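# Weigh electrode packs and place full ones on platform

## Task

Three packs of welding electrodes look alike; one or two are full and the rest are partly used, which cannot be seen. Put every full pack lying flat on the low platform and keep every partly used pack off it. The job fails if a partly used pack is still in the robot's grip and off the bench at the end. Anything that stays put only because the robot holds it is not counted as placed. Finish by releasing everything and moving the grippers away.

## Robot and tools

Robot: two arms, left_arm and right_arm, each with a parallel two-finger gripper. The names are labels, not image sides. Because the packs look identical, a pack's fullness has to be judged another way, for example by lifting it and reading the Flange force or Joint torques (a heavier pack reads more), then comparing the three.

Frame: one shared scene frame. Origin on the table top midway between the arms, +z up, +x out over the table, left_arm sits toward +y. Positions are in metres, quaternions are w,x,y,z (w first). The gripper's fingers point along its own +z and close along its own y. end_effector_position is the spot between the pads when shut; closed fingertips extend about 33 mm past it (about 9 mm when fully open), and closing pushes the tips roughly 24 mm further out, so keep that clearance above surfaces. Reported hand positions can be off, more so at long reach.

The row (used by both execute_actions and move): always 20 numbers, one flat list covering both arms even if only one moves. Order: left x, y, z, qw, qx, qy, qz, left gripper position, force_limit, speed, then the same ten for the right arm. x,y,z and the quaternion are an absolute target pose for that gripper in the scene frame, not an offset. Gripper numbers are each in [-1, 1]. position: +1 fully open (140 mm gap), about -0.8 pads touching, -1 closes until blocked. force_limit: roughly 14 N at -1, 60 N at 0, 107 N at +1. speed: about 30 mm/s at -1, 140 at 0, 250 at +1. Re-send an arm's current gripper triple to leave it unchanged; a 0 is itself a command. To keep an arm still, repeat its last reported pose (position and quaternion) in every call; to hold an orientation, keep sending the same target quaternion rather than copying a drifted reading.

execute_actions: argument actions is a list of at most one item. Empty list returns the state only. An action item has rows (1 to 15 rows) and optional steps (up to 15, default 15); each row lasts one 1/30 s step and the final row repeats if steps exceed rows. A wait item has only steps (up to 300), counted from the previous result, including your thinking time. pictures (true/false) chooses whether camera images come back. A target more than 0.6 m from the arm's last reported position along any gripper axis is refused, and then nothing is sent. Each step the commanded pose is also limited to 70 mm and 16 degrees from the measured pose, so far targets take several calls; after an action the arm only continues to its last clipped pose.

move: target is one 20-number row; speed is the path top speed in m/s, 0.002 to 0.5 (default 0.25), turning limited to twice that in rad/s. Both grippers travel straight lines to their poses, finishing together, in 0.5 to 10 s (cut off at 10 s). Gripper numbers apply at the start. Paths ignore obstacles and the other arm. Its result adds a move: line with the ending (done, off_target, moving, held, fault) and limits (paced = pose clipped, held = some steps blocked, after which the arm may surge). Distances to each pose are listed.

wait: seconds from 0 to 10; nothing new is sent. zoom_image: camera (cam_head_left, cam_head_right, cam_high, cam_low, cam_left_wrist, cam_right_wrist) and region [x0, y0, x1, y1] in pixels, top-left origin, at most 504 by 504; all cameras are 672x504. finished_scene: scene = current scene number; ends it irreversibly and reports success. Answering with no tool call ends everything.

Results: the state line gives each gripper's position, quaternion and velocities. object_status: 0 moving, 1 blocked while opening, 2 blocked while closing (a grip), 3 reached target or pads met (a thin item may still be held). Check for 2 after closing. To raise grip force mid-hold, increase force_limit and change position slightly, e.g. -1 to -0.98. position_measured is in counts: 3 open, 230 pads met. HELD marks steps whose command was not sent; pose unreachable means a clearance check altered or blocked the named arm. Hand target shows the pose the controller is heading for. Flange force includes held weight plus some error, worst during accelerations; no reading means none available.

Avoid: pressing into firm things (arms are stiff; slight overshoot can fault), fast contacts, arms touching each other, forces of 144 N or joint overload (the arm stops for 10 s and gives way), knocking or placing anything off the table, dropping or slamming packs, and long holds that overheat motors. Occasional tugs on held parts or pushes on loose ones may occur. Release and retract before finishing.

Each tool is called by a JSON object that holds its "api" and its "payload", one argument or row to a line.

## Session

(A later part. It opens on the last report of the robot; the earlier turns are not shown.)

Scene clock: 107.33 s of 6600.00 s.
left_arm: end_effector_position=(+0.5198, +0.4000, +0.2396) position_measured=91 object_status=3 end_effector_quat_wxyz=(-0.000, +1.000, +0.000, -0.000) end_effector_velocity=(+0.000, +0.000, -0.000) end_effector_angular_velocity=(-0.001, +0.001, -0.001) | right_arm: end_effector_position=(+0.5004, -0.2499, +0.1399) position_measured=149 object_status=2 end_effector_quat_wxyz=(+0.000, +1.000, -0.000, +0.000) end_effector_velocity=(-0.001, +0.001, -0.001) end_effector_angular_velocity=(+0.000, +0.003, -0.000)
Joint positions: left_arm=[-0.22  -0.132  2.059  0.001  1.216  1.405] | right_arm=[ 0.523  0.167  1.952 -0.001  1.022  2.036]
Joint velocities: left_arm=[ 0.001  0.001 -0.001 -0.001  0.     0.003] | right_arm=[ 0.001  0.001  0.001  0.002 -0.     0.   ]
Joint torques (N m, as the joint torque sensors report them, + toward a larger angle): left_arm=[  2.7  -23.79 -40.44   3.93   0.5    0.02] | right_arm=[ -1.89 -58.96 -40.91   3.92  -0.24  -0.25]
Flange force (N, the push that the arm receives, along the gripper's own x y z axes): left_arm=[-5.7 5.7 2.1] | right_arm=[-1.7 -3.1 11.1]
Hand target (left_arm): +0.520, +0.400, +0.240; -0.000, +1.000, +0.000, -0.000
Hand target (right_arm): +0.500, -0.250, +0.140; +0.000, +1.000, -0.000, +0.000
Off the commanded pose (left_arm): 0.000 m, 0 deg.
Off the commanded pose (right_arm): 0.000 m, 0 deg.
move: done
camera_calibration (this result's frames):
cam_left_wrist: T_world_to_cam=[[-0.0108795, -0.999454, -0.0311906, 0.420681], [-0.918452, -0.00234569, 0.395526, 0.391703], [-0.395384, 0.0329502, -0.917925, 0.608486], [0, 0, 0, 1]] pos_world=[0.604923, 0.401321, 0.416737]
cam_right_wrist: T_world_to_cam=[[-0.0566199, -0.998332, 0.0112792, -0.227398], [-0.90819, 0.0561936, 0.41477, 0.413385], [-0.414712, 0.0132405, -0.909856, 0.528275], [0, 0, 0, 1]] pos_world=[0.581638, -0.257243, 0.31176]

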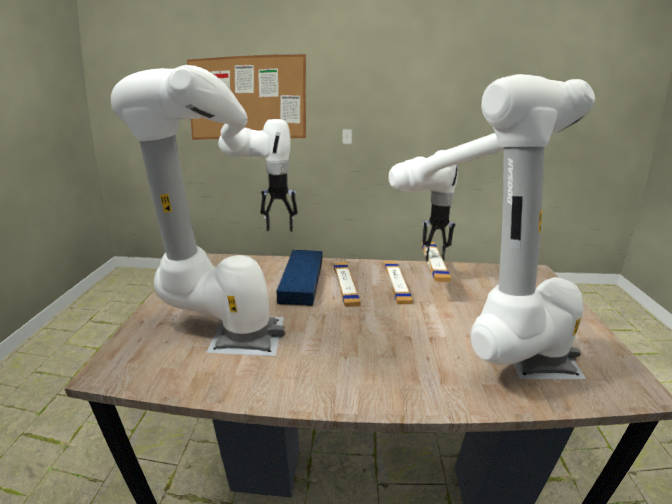

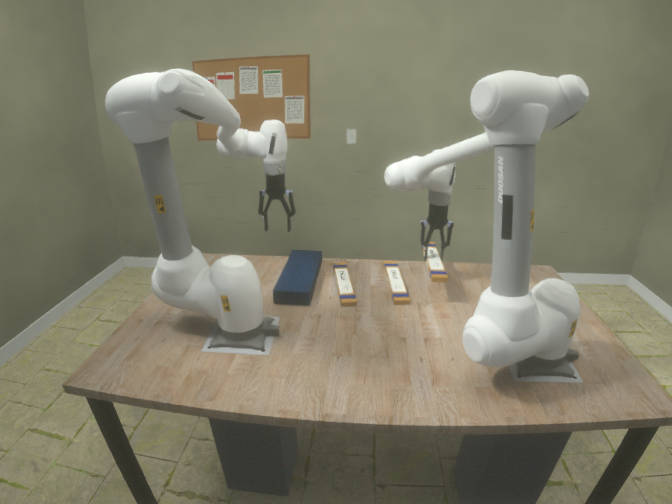

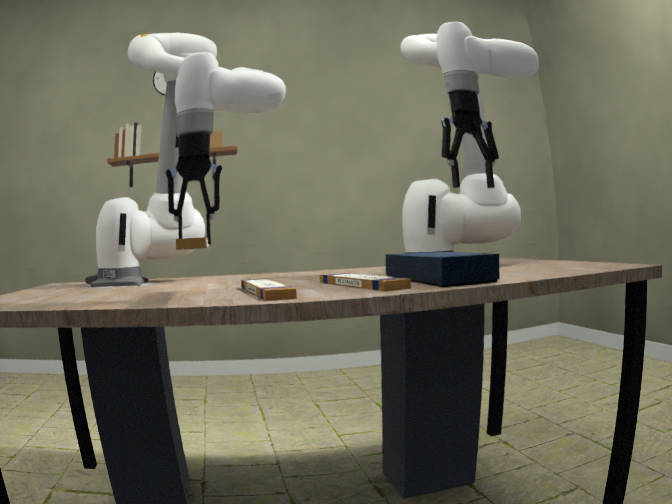

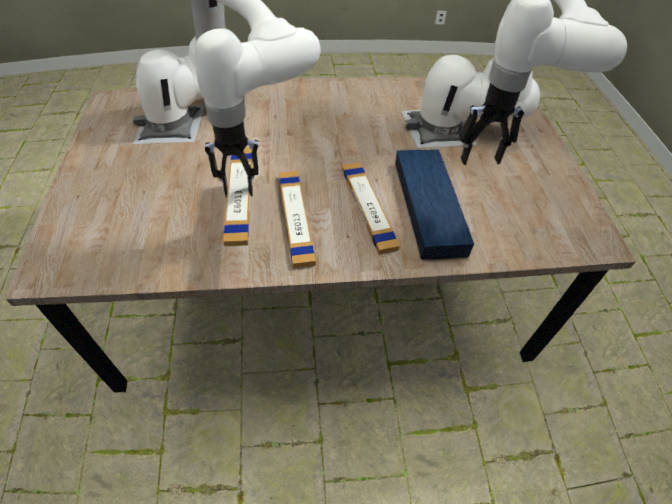

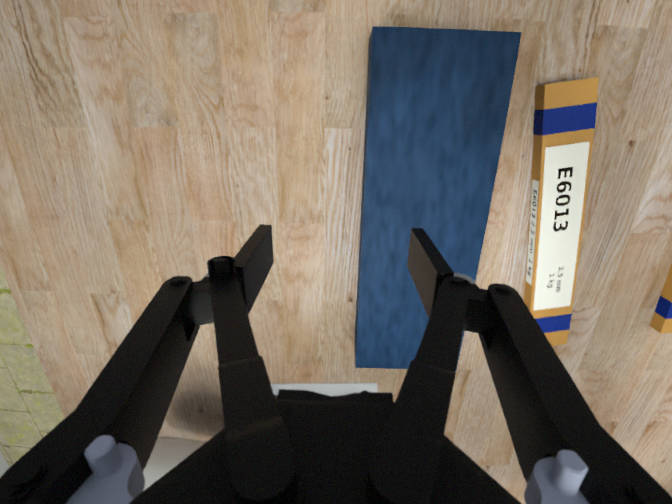

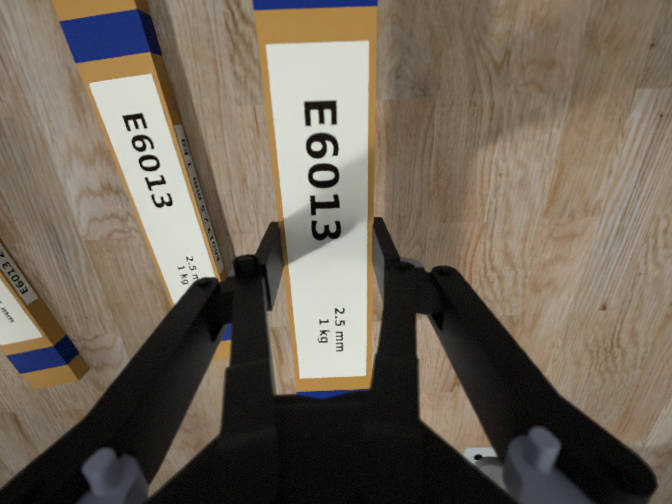

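{"api": "move", "payload": {
  "target": [0.33,0.90,0.26,0,1,0,0,0.3,0.4,-0.4,0.476,0.300,0.125,0,1,0,0,-0.98,0.7,-0.5],
  "speed": 0.3
}}

Scene clock: 114.13 s of 6600.00 s.
left_arm: end_effector_position=(+0.3301, +0.8994, +0.2601) position_measured=91 object_status=3 end_effector_quat_wxyz=(+0.000, +1.000, +0.000, -0.001) end_effector_velocity=(+0.000, +0.001, +0.000) end_effector_angular_velocity=(-0.001, -0.000, -0.001) | right_arm: end_effector_position=(+0.4765, +0.3000, +0.1246) position_measured=149 object_status=2 end_effector_quat_wxyz=(+0.000, +1.000, -0.000, +0.000) end_effector_velocity=(-0.000, +0.001, -0.001) end_effector_angular_velocity=(-0.002, +0.001, +0.001)
Joint positions: left_arm=[ 0.95  -0.008  1.906  0.001  1.244  2.575] | right_arm=[ 1.075  0.76   1.073 -0.001  1.309  2.588]
Joint velocities: left_arm=[ 0.     0.002 -0.002 -0.001  0.001  0.001] | right_arm=[ 0.001  0.003 -0.004  0.     0.003  0.   ]
Joint torques (N m, as the joint torque sensors report them, + toward a larger angle): left_arm=[ -2.18 -36.27 -40.56   3.96   0.81  -0.05] | right_arm=[  -2.58 -124.25  -48.71    4.67    0.     -0.01]
Flange force (N, the push that the arm receives, along the gripper's own x y z axes): left_arm=[-6.1 2.8 1.5] | right_arm=[-4.7 2.9 14.1]
Hand target (left_arm): +0.330, +0.899, +0.260; +0.000, +1.000, +0.000, -0.001
Hand target (right_arm): +0.476, +0.300, +0.125; +0.000, +1.000, -0.000, +0.000
Off the commanded pose (left_arm): 0.001 m, 0 deg.
Off the commanded pose (right_arm): 0.001 m, 0 deg.
After step 90, 1.47 s passed at rest.
move: done
camera_calibration (this result's frames):
cam_left_wrist: T_world_to_cam=[[-0.0110968, -0.99949, -0.0299394, 0.918121], [-0.918103, -0.00167898, 0.396338, 0.209651], [-0.396186, 0.0318855, -0.917617, 0.537002], [0, 0, 0, 1]] pos_world=[0.415422, 0.900882, 0.437157]
cam_right_wrist: T_world_to_cam=[[-0.0568475, -0.998323, 0.0109176, 0.320541], [-0.908327, 0.0562553, 0.414461, 0.367257], [-0.41438, 0.0136443, -0.910002, 0.496891], [0, 0, 0, 1]] pos_world=[0.557713, 0.292563, 0.296459]

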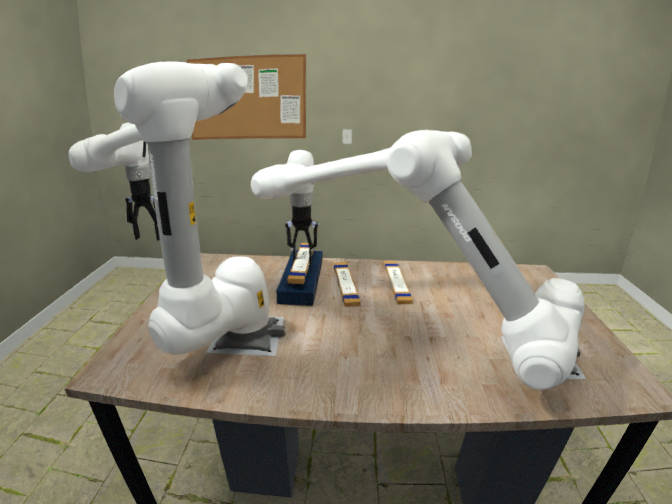

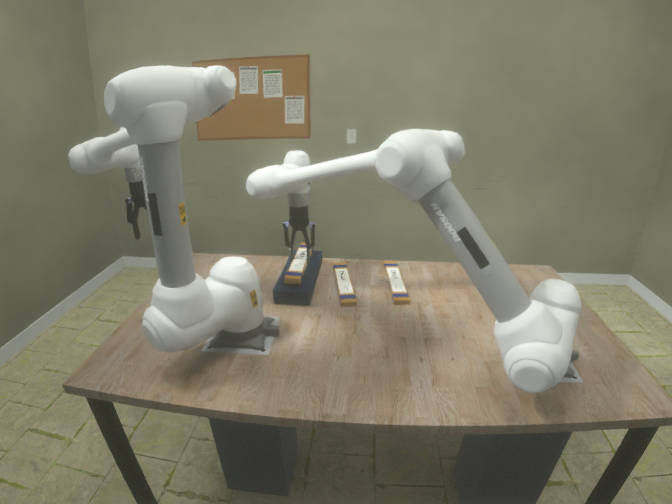

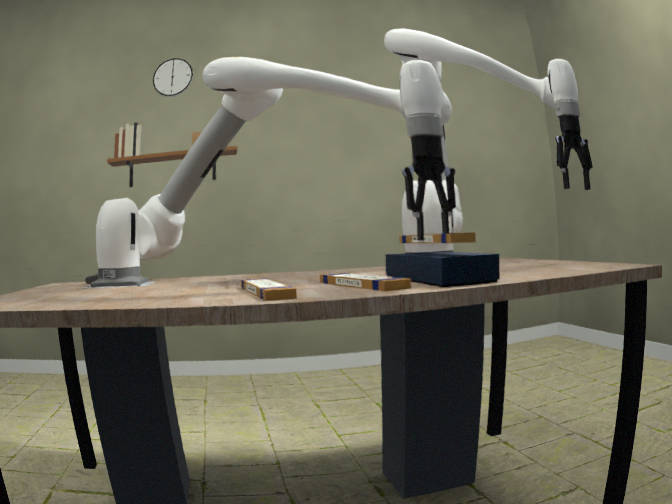

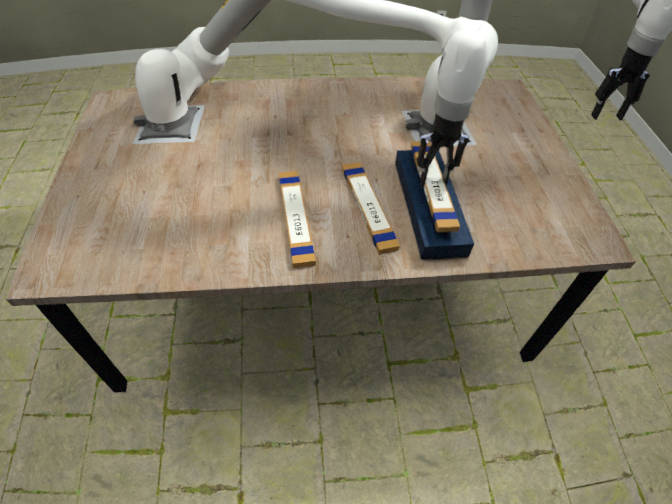

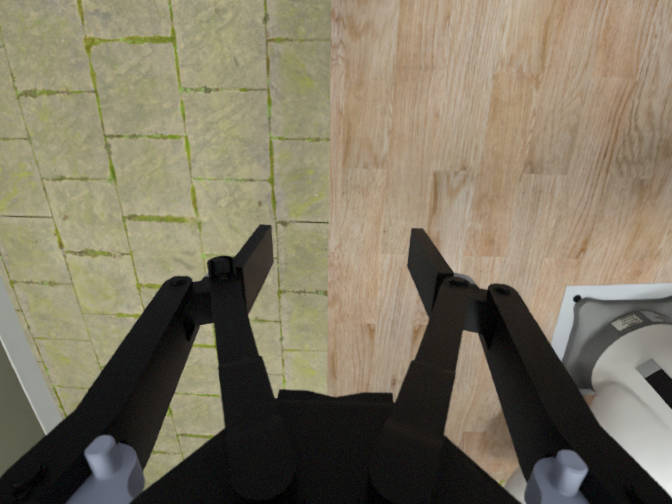

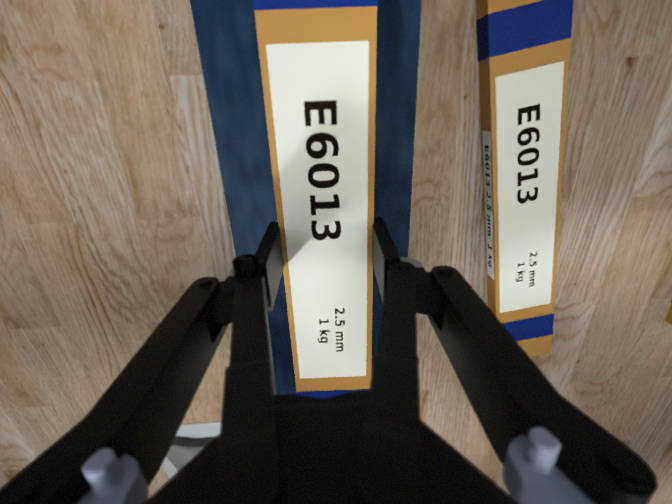

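{"api": "move", "payload": {
  "target": [0.33,0.90,0.26,0,1,0,0,0.3,0.4,-0.4,0.476,0.305,0.103,0,1,0,0,-0.98,0.7,-0.5],
  "speed": 0.05
}}

{"api": "zoom_image", "payload": {
  "camera": "cam_high",
  "region": [375,220,515,290]
}}

{"api": "zoom_image", "payload": {
  "camera": "cam_low",
  "region": [370,130,510,270]
}}

Scene clock: 117.83 s of 6600.00 s.
left_arm: end_effector_position=(+0.3300, +0.9000, +0.2600) position_measured=91 object_status=3 end_effector_quat_wxyz=(-0.000, +1.000, -0.000, +0.000) end_effector_velocity=(-0.000, +0.000, +0.000) end_effector_angular_velocity=(+0.000, +0.000, +0.000) | right_arm: end_effector_position=(+0.4760, +0.3050, +0.1031) position_measured=149 object_status=2 end_effector_quat_wxyz=(-0.000, +1.000, +0.000, +0.000) end_effector_velocity=(-0.001, +0.000, -0.001) end_effector_angular_velocity=(-0.000, +0.001, +0.001)
Joint positions: left_arm=[ 0.951 -0.007  1.906  0.     1.243  2.577] | right_arm=[ 1.078  0.778  1.08  -0.     1.283  2.591]
Joint velocities: left_arm=[ 0.001 -0.     0.     0.    -0.     0.   ] | right_arm=[ 0.001  0.001  0.     0.001 -0.     0.   ]
Joint torques (N m, as the joint torque sensors report them, + toward a larger angle): left_arm=[ -1.55 -37.85 -42.15   3.9    0.74   0.23] | right_arm=[  -3.23 -126.82  -46.98    4.22   -0.3    -0.22]
Flange force (N, the push that the arm receives, along the gripper's own x y z axes): left_arm=[-5.1 3.7 4.5] | right_arm=[-1.7 -4.6 13.6]
Hand target (left_arm): +0.330, +0.900, +0.260; +0.000, +1.000, -0.000, -0.000
Hand target (right_arm): +0.476, +0.305, +0.103; -0.000, +1.000, +0.000, -0.000
Off the commanded pose (left_arm): 0.000 m, 0 deg.
Off the commanded pose (right_arm): 0.000 m, 0 deg.
move: done
camera_calibration (this result's frames):
cam_left_wrist: T_world_to_cam=[[-0.0110873, -0.999479, -0.0303169, 0.918835], [-0.918749, -0.00178481, 0.394838, 0.210314], [-0.394686, 0.0322313, -0.91825, 0.536205], [0, 0, 0, 1]] pos_world=[0.415046, 0.901449, 0.437187]
cam_right_wrist: T_world_to_cam=[[-0.0565691, -0.998341, 0.0107135, 0.325635], [-0.907997, 0.0559059, 0.41523, 0.375306], [-0.41514, 0.0137614, -0.909653, 0.477336], [0, 0, 0, 1]] pos_world=[0.557359, 0.297544, 0.274883]

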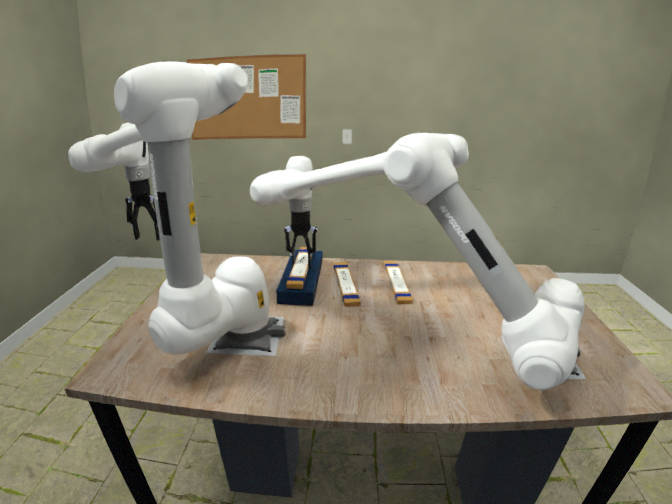

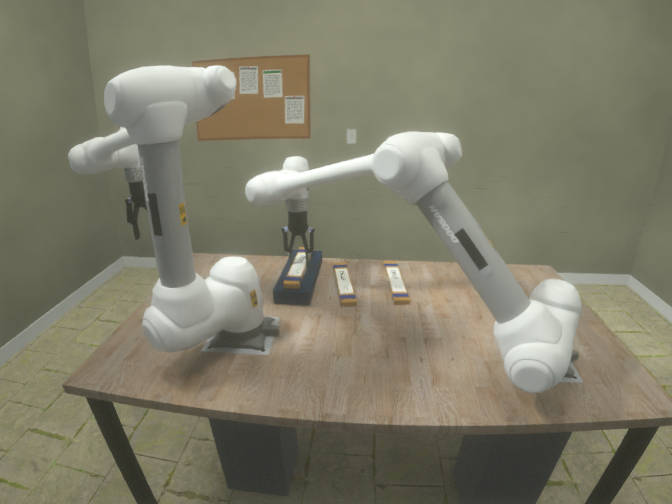

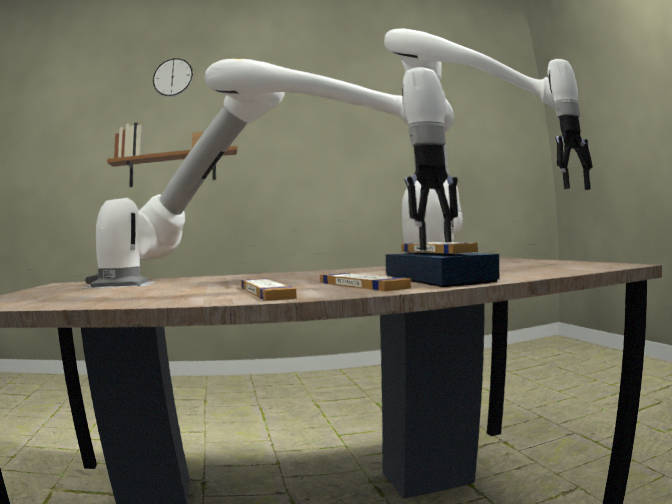

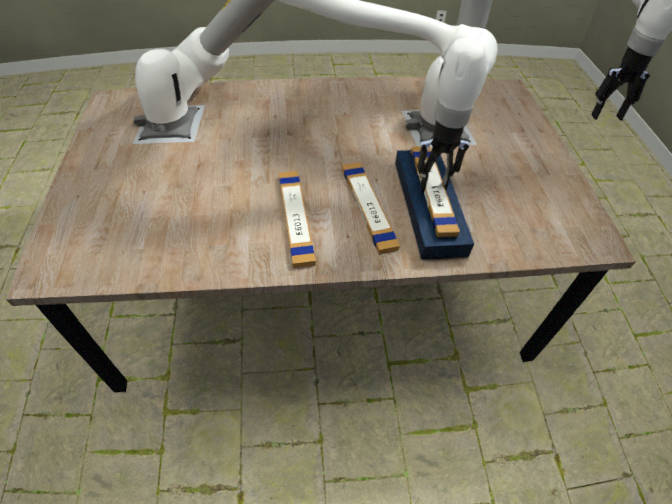

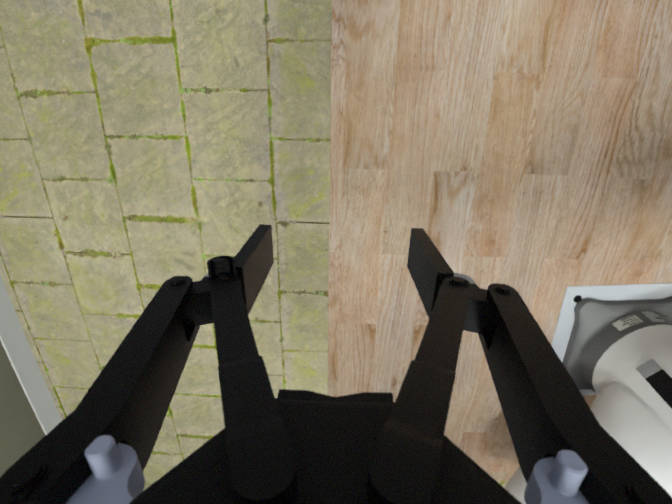

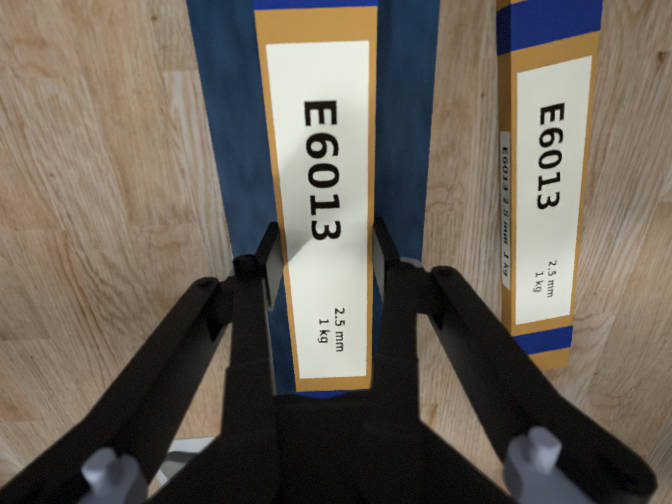

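Region (375, 220, 515, 290) of cam_high's 672x504 image, scaled by 3.600, with more detail than that image has.

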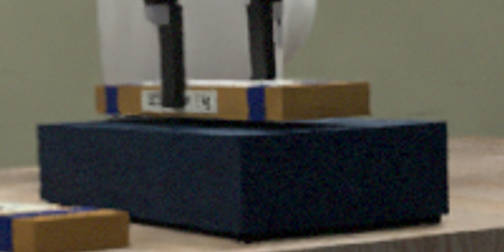

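Region (370, 130, 510, 270) of cam_low's 672x504 image, scaled by 3.600, with more detail than that image has.

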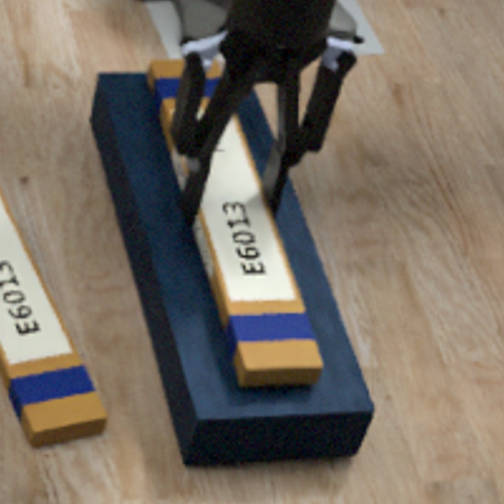

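{"api": "move", "payload": {
  "target": [0.33,0.90,0.26,0,1,0,0,0.3,0.4,-0.4,0.479,0.305,0.0985,0,1,0,0,-0.98,0.7,-0.5],
  "speed": 0.015
}}

{"api": "zoom_image", "payload": {
  "camera": "cam_high",
  "region": [375,220,515,290]
}}

Scene clock: 121.67 s of 6600.00 s.
left_arm: end_effector_position=(+0.3300, +0.9000, +0.2600) position_measured=91 object_status=3 end_effector_quat_wxyz=(-0.000, +1.000, +0.000, +0.000) end_effector_velocity=(+0.001, -0.001, +0.000) end_effector_angular_velocity=(-0.001, -0.000, -0.001) | right_arm: end_effector_position=(+0.4789, +0.3050, +0.0985) position_measured=149 object_status=2 end_effector_quat_wxyz=(+0.000, +1.000, +0.000, -0.000) end_effector_velocity=(+0.000, +0.000, +0.001) end_effector_angular_velocity=(+0.000, +0.000, -0.001)
Joint positions: left_arm=[ 0.951 -0.007  1.906  0.     1.243  2.577] | right_arm=[1.076 0.783 1.08  0.    1.279 2.588]
Joint velocities: left_arm=[-0.001  0.    -0.    -0.001  0.001 -0.   ] | right_arm=[-0.001  0.    -0.001  0.001  0.001 -0.   ]
Joint torques (N m, as the joint torque sensors report them, + toward a larger angle): left_arm=[ -2.69 -38.67 -41.87   4.35   0.38  -0.05] | right_arm=[  -5.49 -125.12  -45.78    4.55   -0.05    0.03]
Flange force (N, the push that the arm receives, along the gripper's own x y z axes): left_arm=[-5.9 0.7 4.0] | right_arm=[-3.7 -5.1 11.3]
Hand target (left_arm): +0.330, +0.900, +0.260; +0.000, +1.000, -0.000, -0.000
Hand target (right_arm): +0.479, +0.305, +0.098; -0.000, +1.000, +0.000, -0.000
Off the commanded pose (left_arm): 0.000 m, 0 deg.
Off the commanded pose (right_arm): 0.000 m, 0 deg.
After step 90, 0.13 s passed at rest.
move: done
camera_calibration (this result's frames):
cam_left_wrist: T_world_to_cam=[[-0.0110844, -0.999479, -0.0303192, 0.918837], [-0.918751, -0.0017882, 0.394834, 0.210317], [-0.394682, 0.0322323, -0.918252, 0.536203], [0, 0, 0, 1]] pos_world=[0.415043, 0.901451, 0.437187]
cam_right_wrist: T_world_to_cam=[[-0.0565585, -0.998341, 0.0107939, 0.325836], [-0.907974, 0.0559289, 0.415278, 0.379845], [-0.415193, 0.013687, -0.90963, 0.474447], [0, 0, 0, 1]] pos_world=[0.560305, 0.297557, 0.270313]

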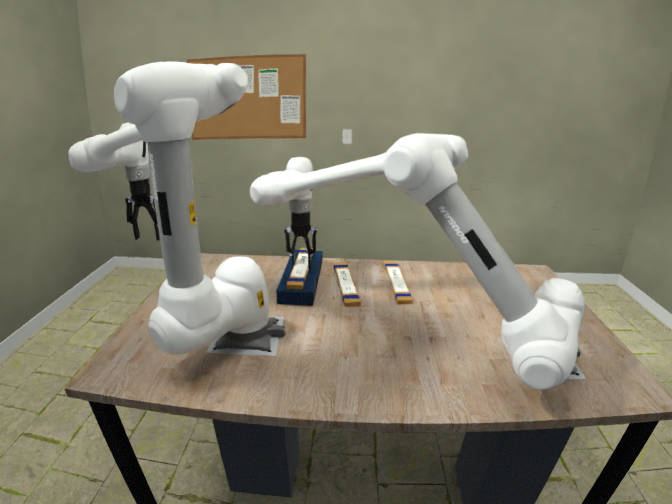

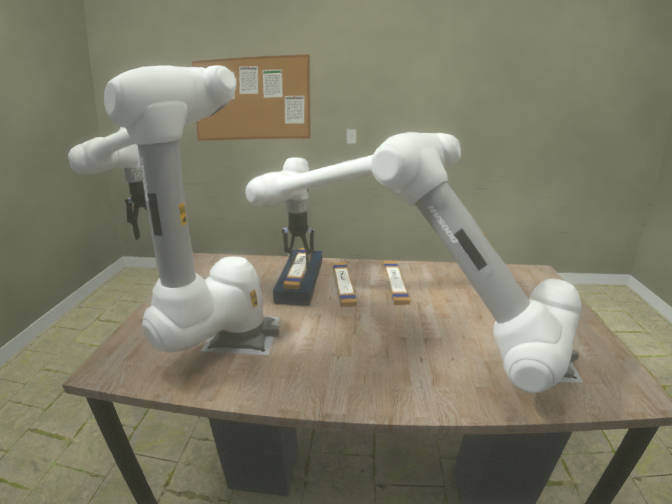

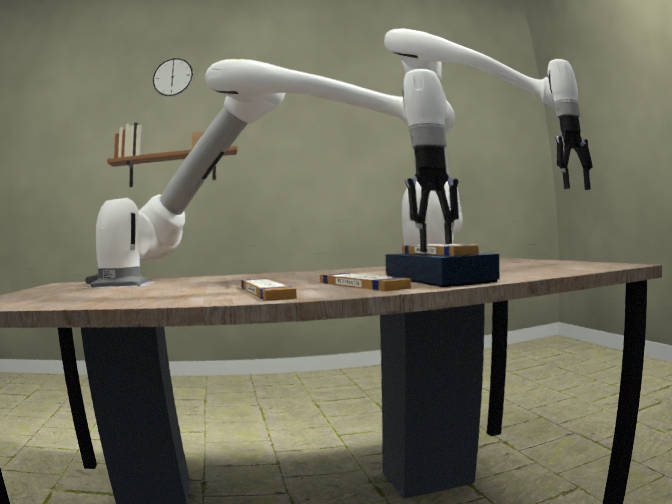

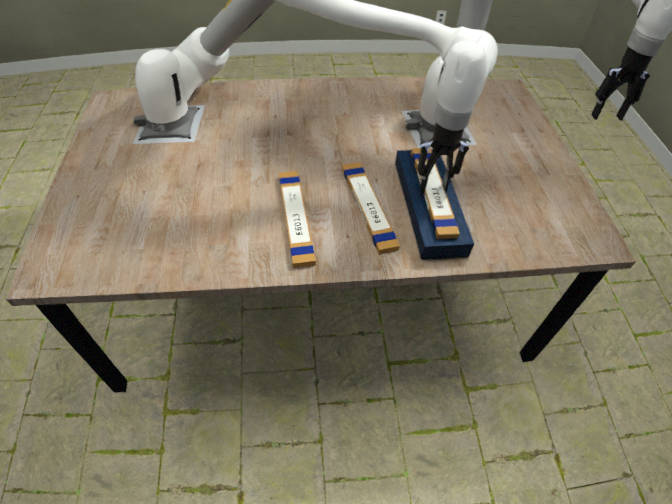

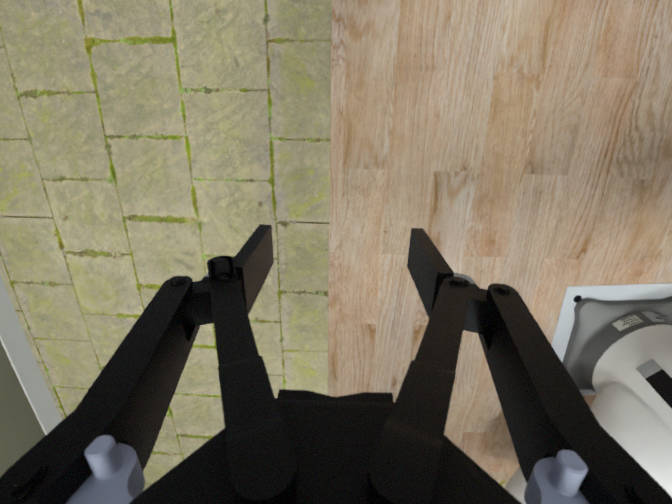

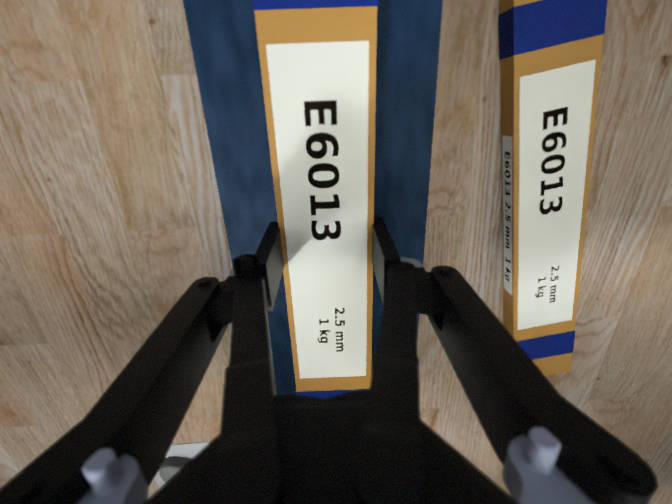

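Region (375, 220, 515, 290) of cam_high's 672x504 image, scaled by 3.600, with more detail than that image has.

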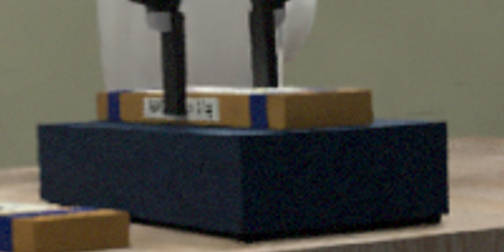

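{"api": "execute_actions", "payload": {
  "actions": [
    {"rows":[[0.33,0.90,0.26,0,1,0,0,0.3,0.4,-0.4,0.479,0.305,0.0977,0,1,0,0,-0.98,0.7,-0.5]],"steps":9}
  ],
  "pictures": false
}}

{"api": "execute_actions", "payload": {
  "actions": [
    {"rows":[[0.33,0.90,0.26,0,1,0,0,0.3,0.4,-0.4,0.479,0.305,0.0977,0,1,0,0,0.2,0.4,-0.5]],"steps":12}
  ],
  "pictures": false
}}

{"api": "move", "payload": {
  "target": [0.33,0.90,0.26,0,1,0,0,0.3,0.4,-0.4,0.479,0.305,0.15,0,1,0,0,0.2,0.4,-0.5],
  "speed": 0.15
}}

{"api": "move", "payload": {
  "target": [0.33,0.90,0.26,0,1,0,0,0.3,0.4,-0.4,0.45,-0.28,0.28,0,1,0,0,0.2,0.4,-0.5],
  "speed": 0.4
}}

Scene clock: 126.57 s of 6600.00 s.
left_arm: end_effector_position=(+0.3300, +0.9000, +0.2600) position_measured=91 object_status=3 end_effector_quat_wxyz=(+0.000, +1.000, -0.000, +0.000) end_effector_velocity=(-0.000, +0.000, +0.000) end_effector_angular_velocity=(-0.000, +0.000, +0.001) | right_arm: end_effector_position=(+0.4791, +0.3051, +0.0978) position_measured=149 object_status=2 end_effector_quat_wxyz=(-0.000, +1.000, +0.000, +0.000) end_effector_velocity=(-0.000, -0.001, -0.001) end_effector_angular_velocity=(-0.002, +0.000, +0.001)
Joint positions: left_arm=[ 0.951 -0.007  1.906 -0.     1.243  2.577] | right_arm=[1.075 0.784 1.08  0.    1.278 2.588]
Joint velocities: left_arm=[ 0.001  0.    -0.001 -0.     0.001  0.   ] | right_arm=[-0.     0.     0.002 -0.001 -0.    -0.   ]
Joint torques (N m, as the joint torque sensors report them, + toward a larger angle): left_arm=[ -2.9  -39.25 -41.94   4.2    0.53   0.48] | right_arm=[  -3.78 -126.12  -46.33    4.55   -0.39    0.27]
Flange force (N, the push that the arm receives, along the gripper's own x y z axes): left_arm=[-5.7 0.1 4.5] | right_arm=[-1.4 -4.7 12.4]
Hand target (left_arm): +0.330, +0.900, +0.260; +0.000, +1.000, -0.000, +0.000
Hand target (right_arm): +0.479, +0.305, +0.098; +0.000, +1.000, +0.000, -0.000
Off the commanded pose (left_arm): 0.000 m, 0 deg.
Off the commanded pose (right_arm): 0.000 m, 0 deg.
Steps of this call (steps 1 to 90: nothing new was sent; then 1.60 s passed at rest; steps 91 to 99: all 9 steps of this action). Readings (end_effector_position | what the end effector reports):
91: left_arm (+0.3300, +0.9000, +0.2600) | right_arm (+0.4790, +0.3050, +0.0985) | left_arm position_measured=91 object_status=3 | right_arm position_measured=149 object_status=2
92: left_arm (+0.3300, +0.9000, +0.2600) | right_arm (+0.4790, +0.3051, +0.0984) | left_arm position_measured=91 object_status=3 | right_arm position_measured=149 object_status=2
94: left_arm (+0.3300, +0.9000, +0.2600) | right_arm (+0.4791, +0.3052, +0.0982) | left_arm position_measured=91 object_status=3 | right_arm position_measured=149 object_status=2
98: left_arm (+0.3300, +0.9000, +0.2600) | right_arm (+0.4791, +0.3051, +0.0979) | left_arm position_measured=91 object_status=3 | right_arm position_measured=149 object_status=2
99: the state above

Scene clock: 126.97 s of 6600.00 s.
left_arm: end_effector_position=(+0.3300, +0.9000, +0.2600) position_measured=91 object_status=3 end_effector_quat_wxyz=(+0.000, +1.000, +0.000, +0.000) end_effector_velocity=(-0.001, -0.000, -0.001) end_effector_angular_velocity=(-0.001, +0.002, +0.000) | right_arm: end_effector_position=(+0.4790, +0.3050, +0.0977) position_measured=104 object_status=0 end_effector_quat_wxyz=(-0.000, +1.000, -0.000, +0.000) end_effector_velocity=(-0.000, +0.001, +0.000) end_effector_angular_velocity=(+0.002, -0.000, +0.000)
Joint positions: left_arm=[ 0.951 -0.007  1.906 -0.     1.243  2.577] | right_arm=[1.075 0.784 1.08  0.    1.278 2.588]
Joint velocities: left_arm=[0.    0.    0.001 0.001 0.001 0.   ] | right_arm=[ 0.     0.    -0.001  0.001 -0.001 -0.   ]
Joint torques (N m, as the joint torque sensors report them, + toward a larger angle): left_arm=[ -1.4  -38.21 -41.85   4.43   0.36   0.46] | right_arm=[  -3.25 -115.28  -40.99    4.84   -0.02   -0.06]
Flange force (N, the push that the arm receives, along the gripper's own x y z axes): left_arm=[-3.7 3.2 4.0] | right_arm=[-3.0 -2.1 1.5]
Hand target (left_arm): +0.330, +0.900, +0.260; +0.000, +1.000, +0.000, +0.000
Hand target (right_arm): +0.479, +0.305, +0.098; +0.000, +1.000, +0.000, -0.000
Off the commanded pose (left_arm): 0.000 m, 0 deg.
Off the commanded pose (right_arm): 0.000 m, 0 deg.
Steps of this call (steps 1 to 12: all 12 steps of this action). Readings (end_effector_position | what the end effector reports):
1: left_arm (+0.3300, +0.9000, +0.2600) | right_arm (+0.4790, +0.3051, +0.0978) | left_arm position_measured=91 object_status=3 | right_arm position_measured=149 object_status=0
2: left_arm (+0.3300, +0.9000, +0.2600) | right_arm (+0.4790, +0.3051, +0.0978) | left_arm position_measured=91 object_status=3 | right_arm position_measured=149 object_status=0
4: left_arm (+0.3300, +0.9000, +0.2600) | right_arm (+0.4790, +0.3050, +0.0978) | left_arm position_measured=91 object_status=3 | right_arm position_measured=138 object_status=0
8: left_arm (+0.3300, +0.9000, +0.2600) | right_arm (+0.4790, +0.3050, +0.0978) | left_arm position_measured=91 object_status=3 | right_arm position_measured=120 object_status=0
12: the state above

Scene clock: 128.00 s of 6600.00 s.
left_arm: end_effector_position=(+0.3300, +0.9000, +0.2600) position_measured=91 object_status=3 end_effector_quat_wxyz=(+0.000, +1.000, -0.000, +0.000) end_effector_velocity=(-0.001, +0.000, -0.000) end_effector_angular_velocity=(+0.000, +0.000, +0.001) | right_arm: end_effector_position=(+0.4790, +0.3050, +0.1499) position_measured=104 object_status=3 end_effector_quat_wxyz=(+0.000, +1.000, -0.000, -0.000) end_effector_velocity=(+0.001, +0.001, +0.002) end_effector_angular_velocity=(+0.003, -0.002, -0.000)
Joint positions: left_arm=[ 0.951 -0.007  1.906 -0.     1.243  2.577] | right_arm=[1.075 0.759 1.028 0.    1.355 2.588]
Joint velocities: left_arm=[ 0.001 -0.     0.     0.    -0.     0.   ] | right_arm=[-0.    -0.001 -0.002  0.    -0.    -0.   ]
Joint torques (N m, as the joint torque sensors report them, + toward a larger angle): left_arm=[ -1.08 -39.   -40.7    4.48   0.45   0.36] | right_arm=[  -2.38 -114.7   -40.77    4.45   -0.49   -0.05]
Flange force (N, the push that the arm receives, along the gripper's own x y z axes): left_arm=[-2.3 0.5 2.7] | right_arm=[0.7 -6.3 0.5]
Hand target (left_arm): +0.330, +0.900, +0.260; -0.000, +1.000, +0.000, +0.000
Hand target (right_arm): +0.479, +0.305, +0.150; +0.000, +1.000, -0.000, +0.000
Off the commanded pose (left_arm): 0.000 m, 0 deg.
Off the commanded pose (right_arm): 0.000 m, 0 deg.
move: done
camera_calibration (this result's frames):
cam_left_wrist: T_world_to_cam=[[-0.0110852, -0.99948, -0.0302902, 0.918815], [-0.918744, -0.00177657, 0.39485, 0.210299], [-0.394698, 0.032206, -0.918246, 0.53621], [0, 0, 0, 1]] pos_world=[0.415037, 0.901441, 0.437167]
cam_right_wrist: T_world_to_cam=[[-0.0566633, -0.998335, 0.010797, 0.325364], [-0.907967, 0.0560255, 0.41528, 0.358532], [-0.415193, 0.0137278, -0.90963, 0.521224], [0, 0, 0, 1]] pos_world=[0.56038, 0.29758, 0.321717]

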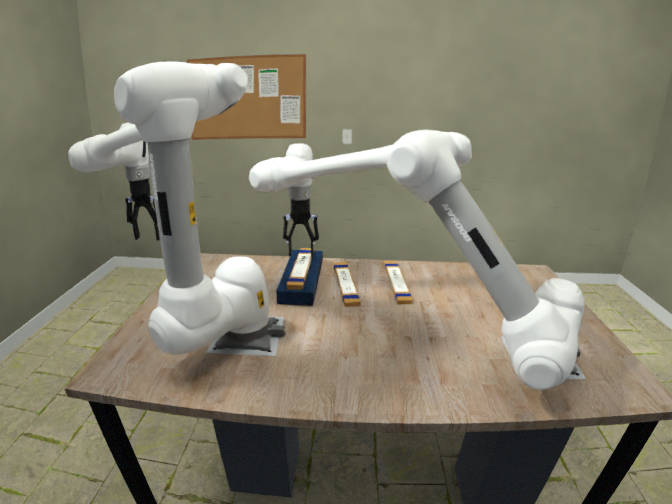

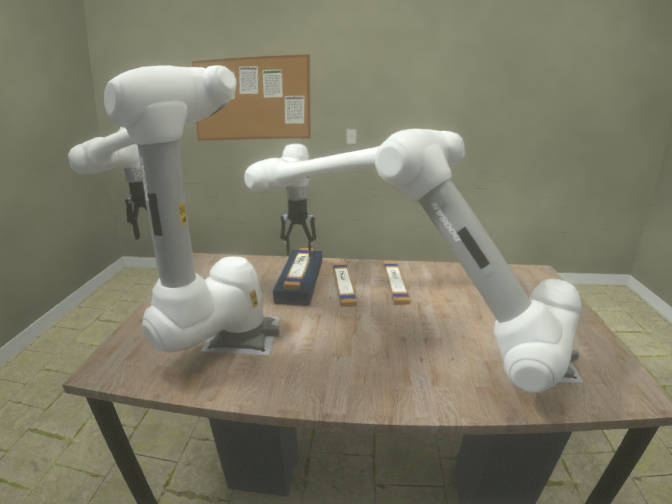

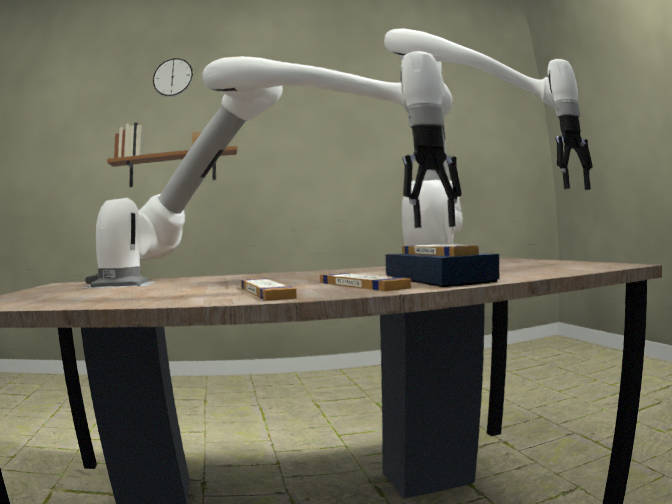

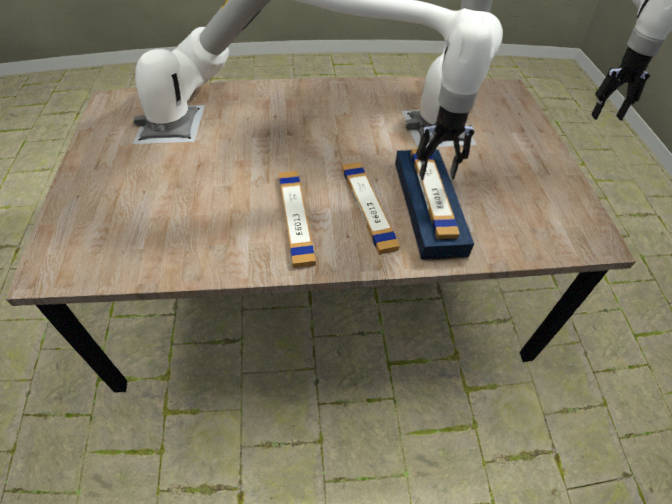

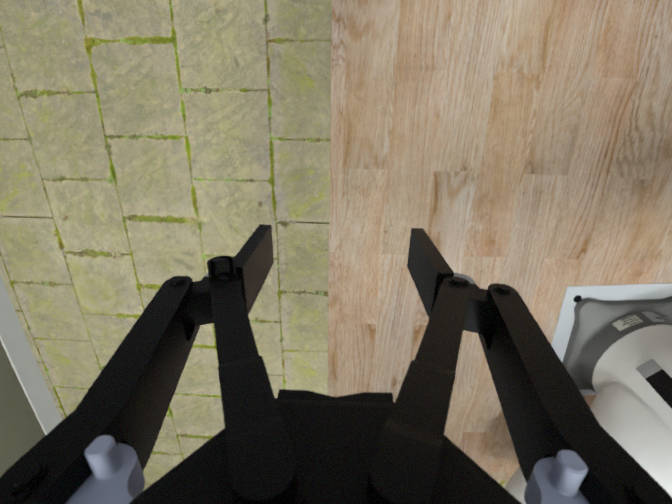

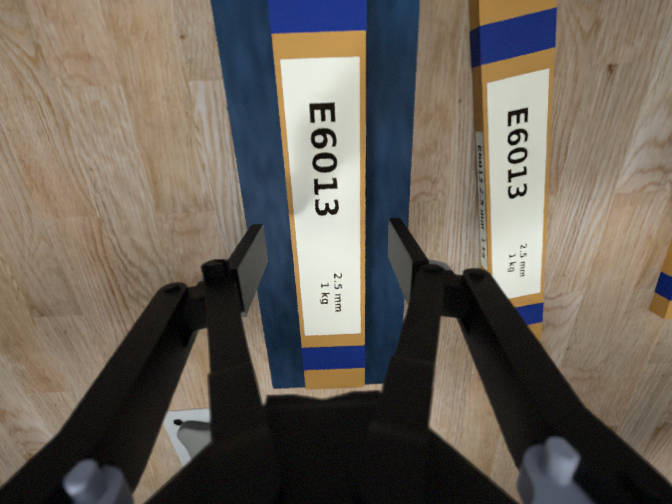

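Scene clock: 130.07 s of 6600.00 s.
left_arm: end_effector_position=(+0.3300, +0.9000, +0.2600) position_measured=91 object_status=3 end_effector_quat_wxyz=(+0.000, +1.000, +0.000, +0.000) end_effector_velocity=(+0.000, +0.000, +0.000) end_effector_angular_velocity=(+0.001, -0.001, -0.000) | right_arm: end_effector_position=(+0.4496, -0.2800, +0.2805) position_measured=104 object_status=3 end_effector_quat_wxyz=(-0.000, +1.000, +0.000, -0.000) end_effector_velocity=(-0.000, -0.000, -0.001) end_effector_angular_velocity=(+0.001, +0.002, -0.000)
Joint positions: left_arm=[ 0.951 -0.007  1.906 -0.     1.243  2.577] | right_arm=[ 0.514 -0.023  1.883  0.001  1.283  2.027]
Joint velocities: left_arm=[-0.    -0.    -0.    -0.001 -0.001  0.   ] | right_arm=[-0.001 -0.     0.001  0.002 -0.    -0.002]
Joint torques (N m, as the joint torque sensors report them, + toward a larger angle): left_arm=[ -3.31 -37.61 -41.2    4.06   0.25   0.37] | right_arm=[ -2.44 -37.36 -40.83   4.79  -0.33  -0.29]
Flange force (N, the push that the arm receives, along the gripper's own x y z axes): left_arm=[-6.7 1.1 2.3] | right_arm=[-3.4 -4.0 0.9]
Hand target (left_arm): +0.330, +0.900, +0.260; -0.000, +1.000, +0.000, +0.000
Hand target (right_arm): +0.450, -0.280, +0.281; -0.000, +1.000, +0.000, -0.000
Off the commanded pose (left_arm): 0.000 m, 0 deg.
Off the commanded pose (right_arm): 0.001 m, 0 deg.
move: done
camera_calibration (this result's frames):
cam_left_wrist: T_world_to_cam=[[-0.0110851, -0.99948, -0.0302902, 0.918815], [-0.918744, -0.00177663, 0.39485, 0.210299], [-0.394698, 0.0322059, -0.918246, 0.53621], [0, 0, 0, 1]] pos_world=[0.415037, 0.901441, 0.437167]
cam_right_wrist: T_world_to_cam=[[-0.0565143, -0.998345, 0.0106427, -0.26177], [-0.907656, 0.0558151, 0.415987, 0.309911], [-0.415893, 0.0138493, -0.909308, 0.636108], [0, 0, 0, 1]] pos_world=[0.531052, -0.287444, 0.452284]

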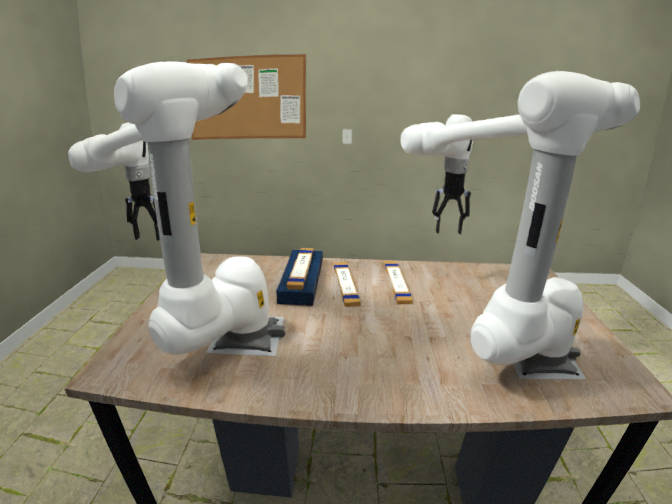

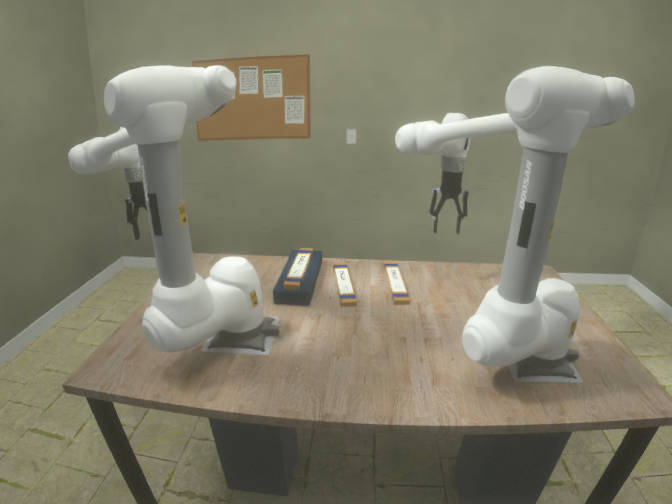

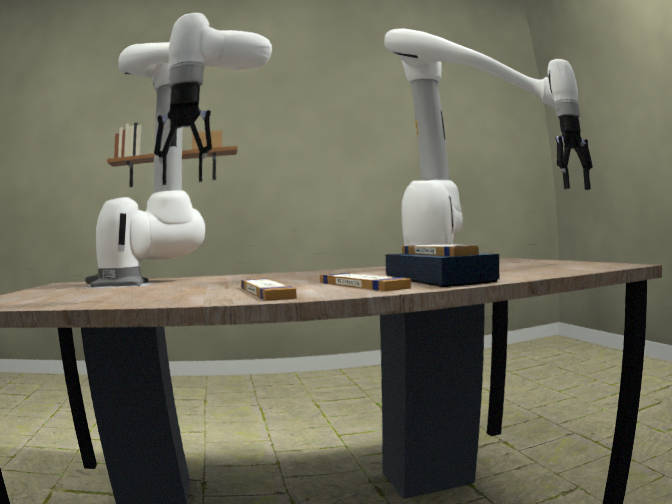

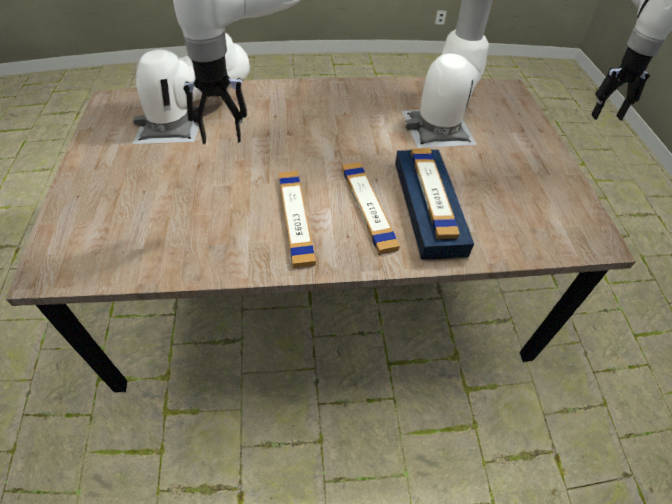

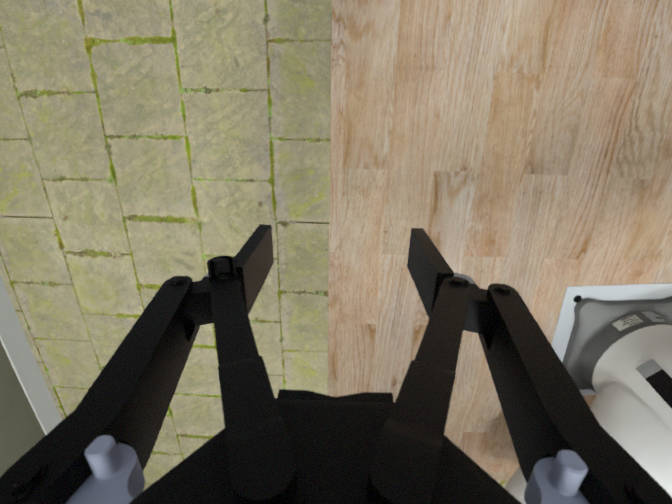

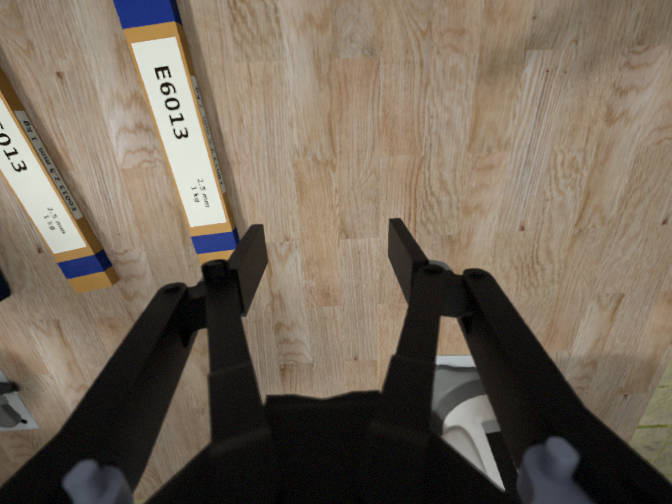

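{"api": "finished_scene", "payload": {
  "scene": 2
}}

The scene is finished: the task was done.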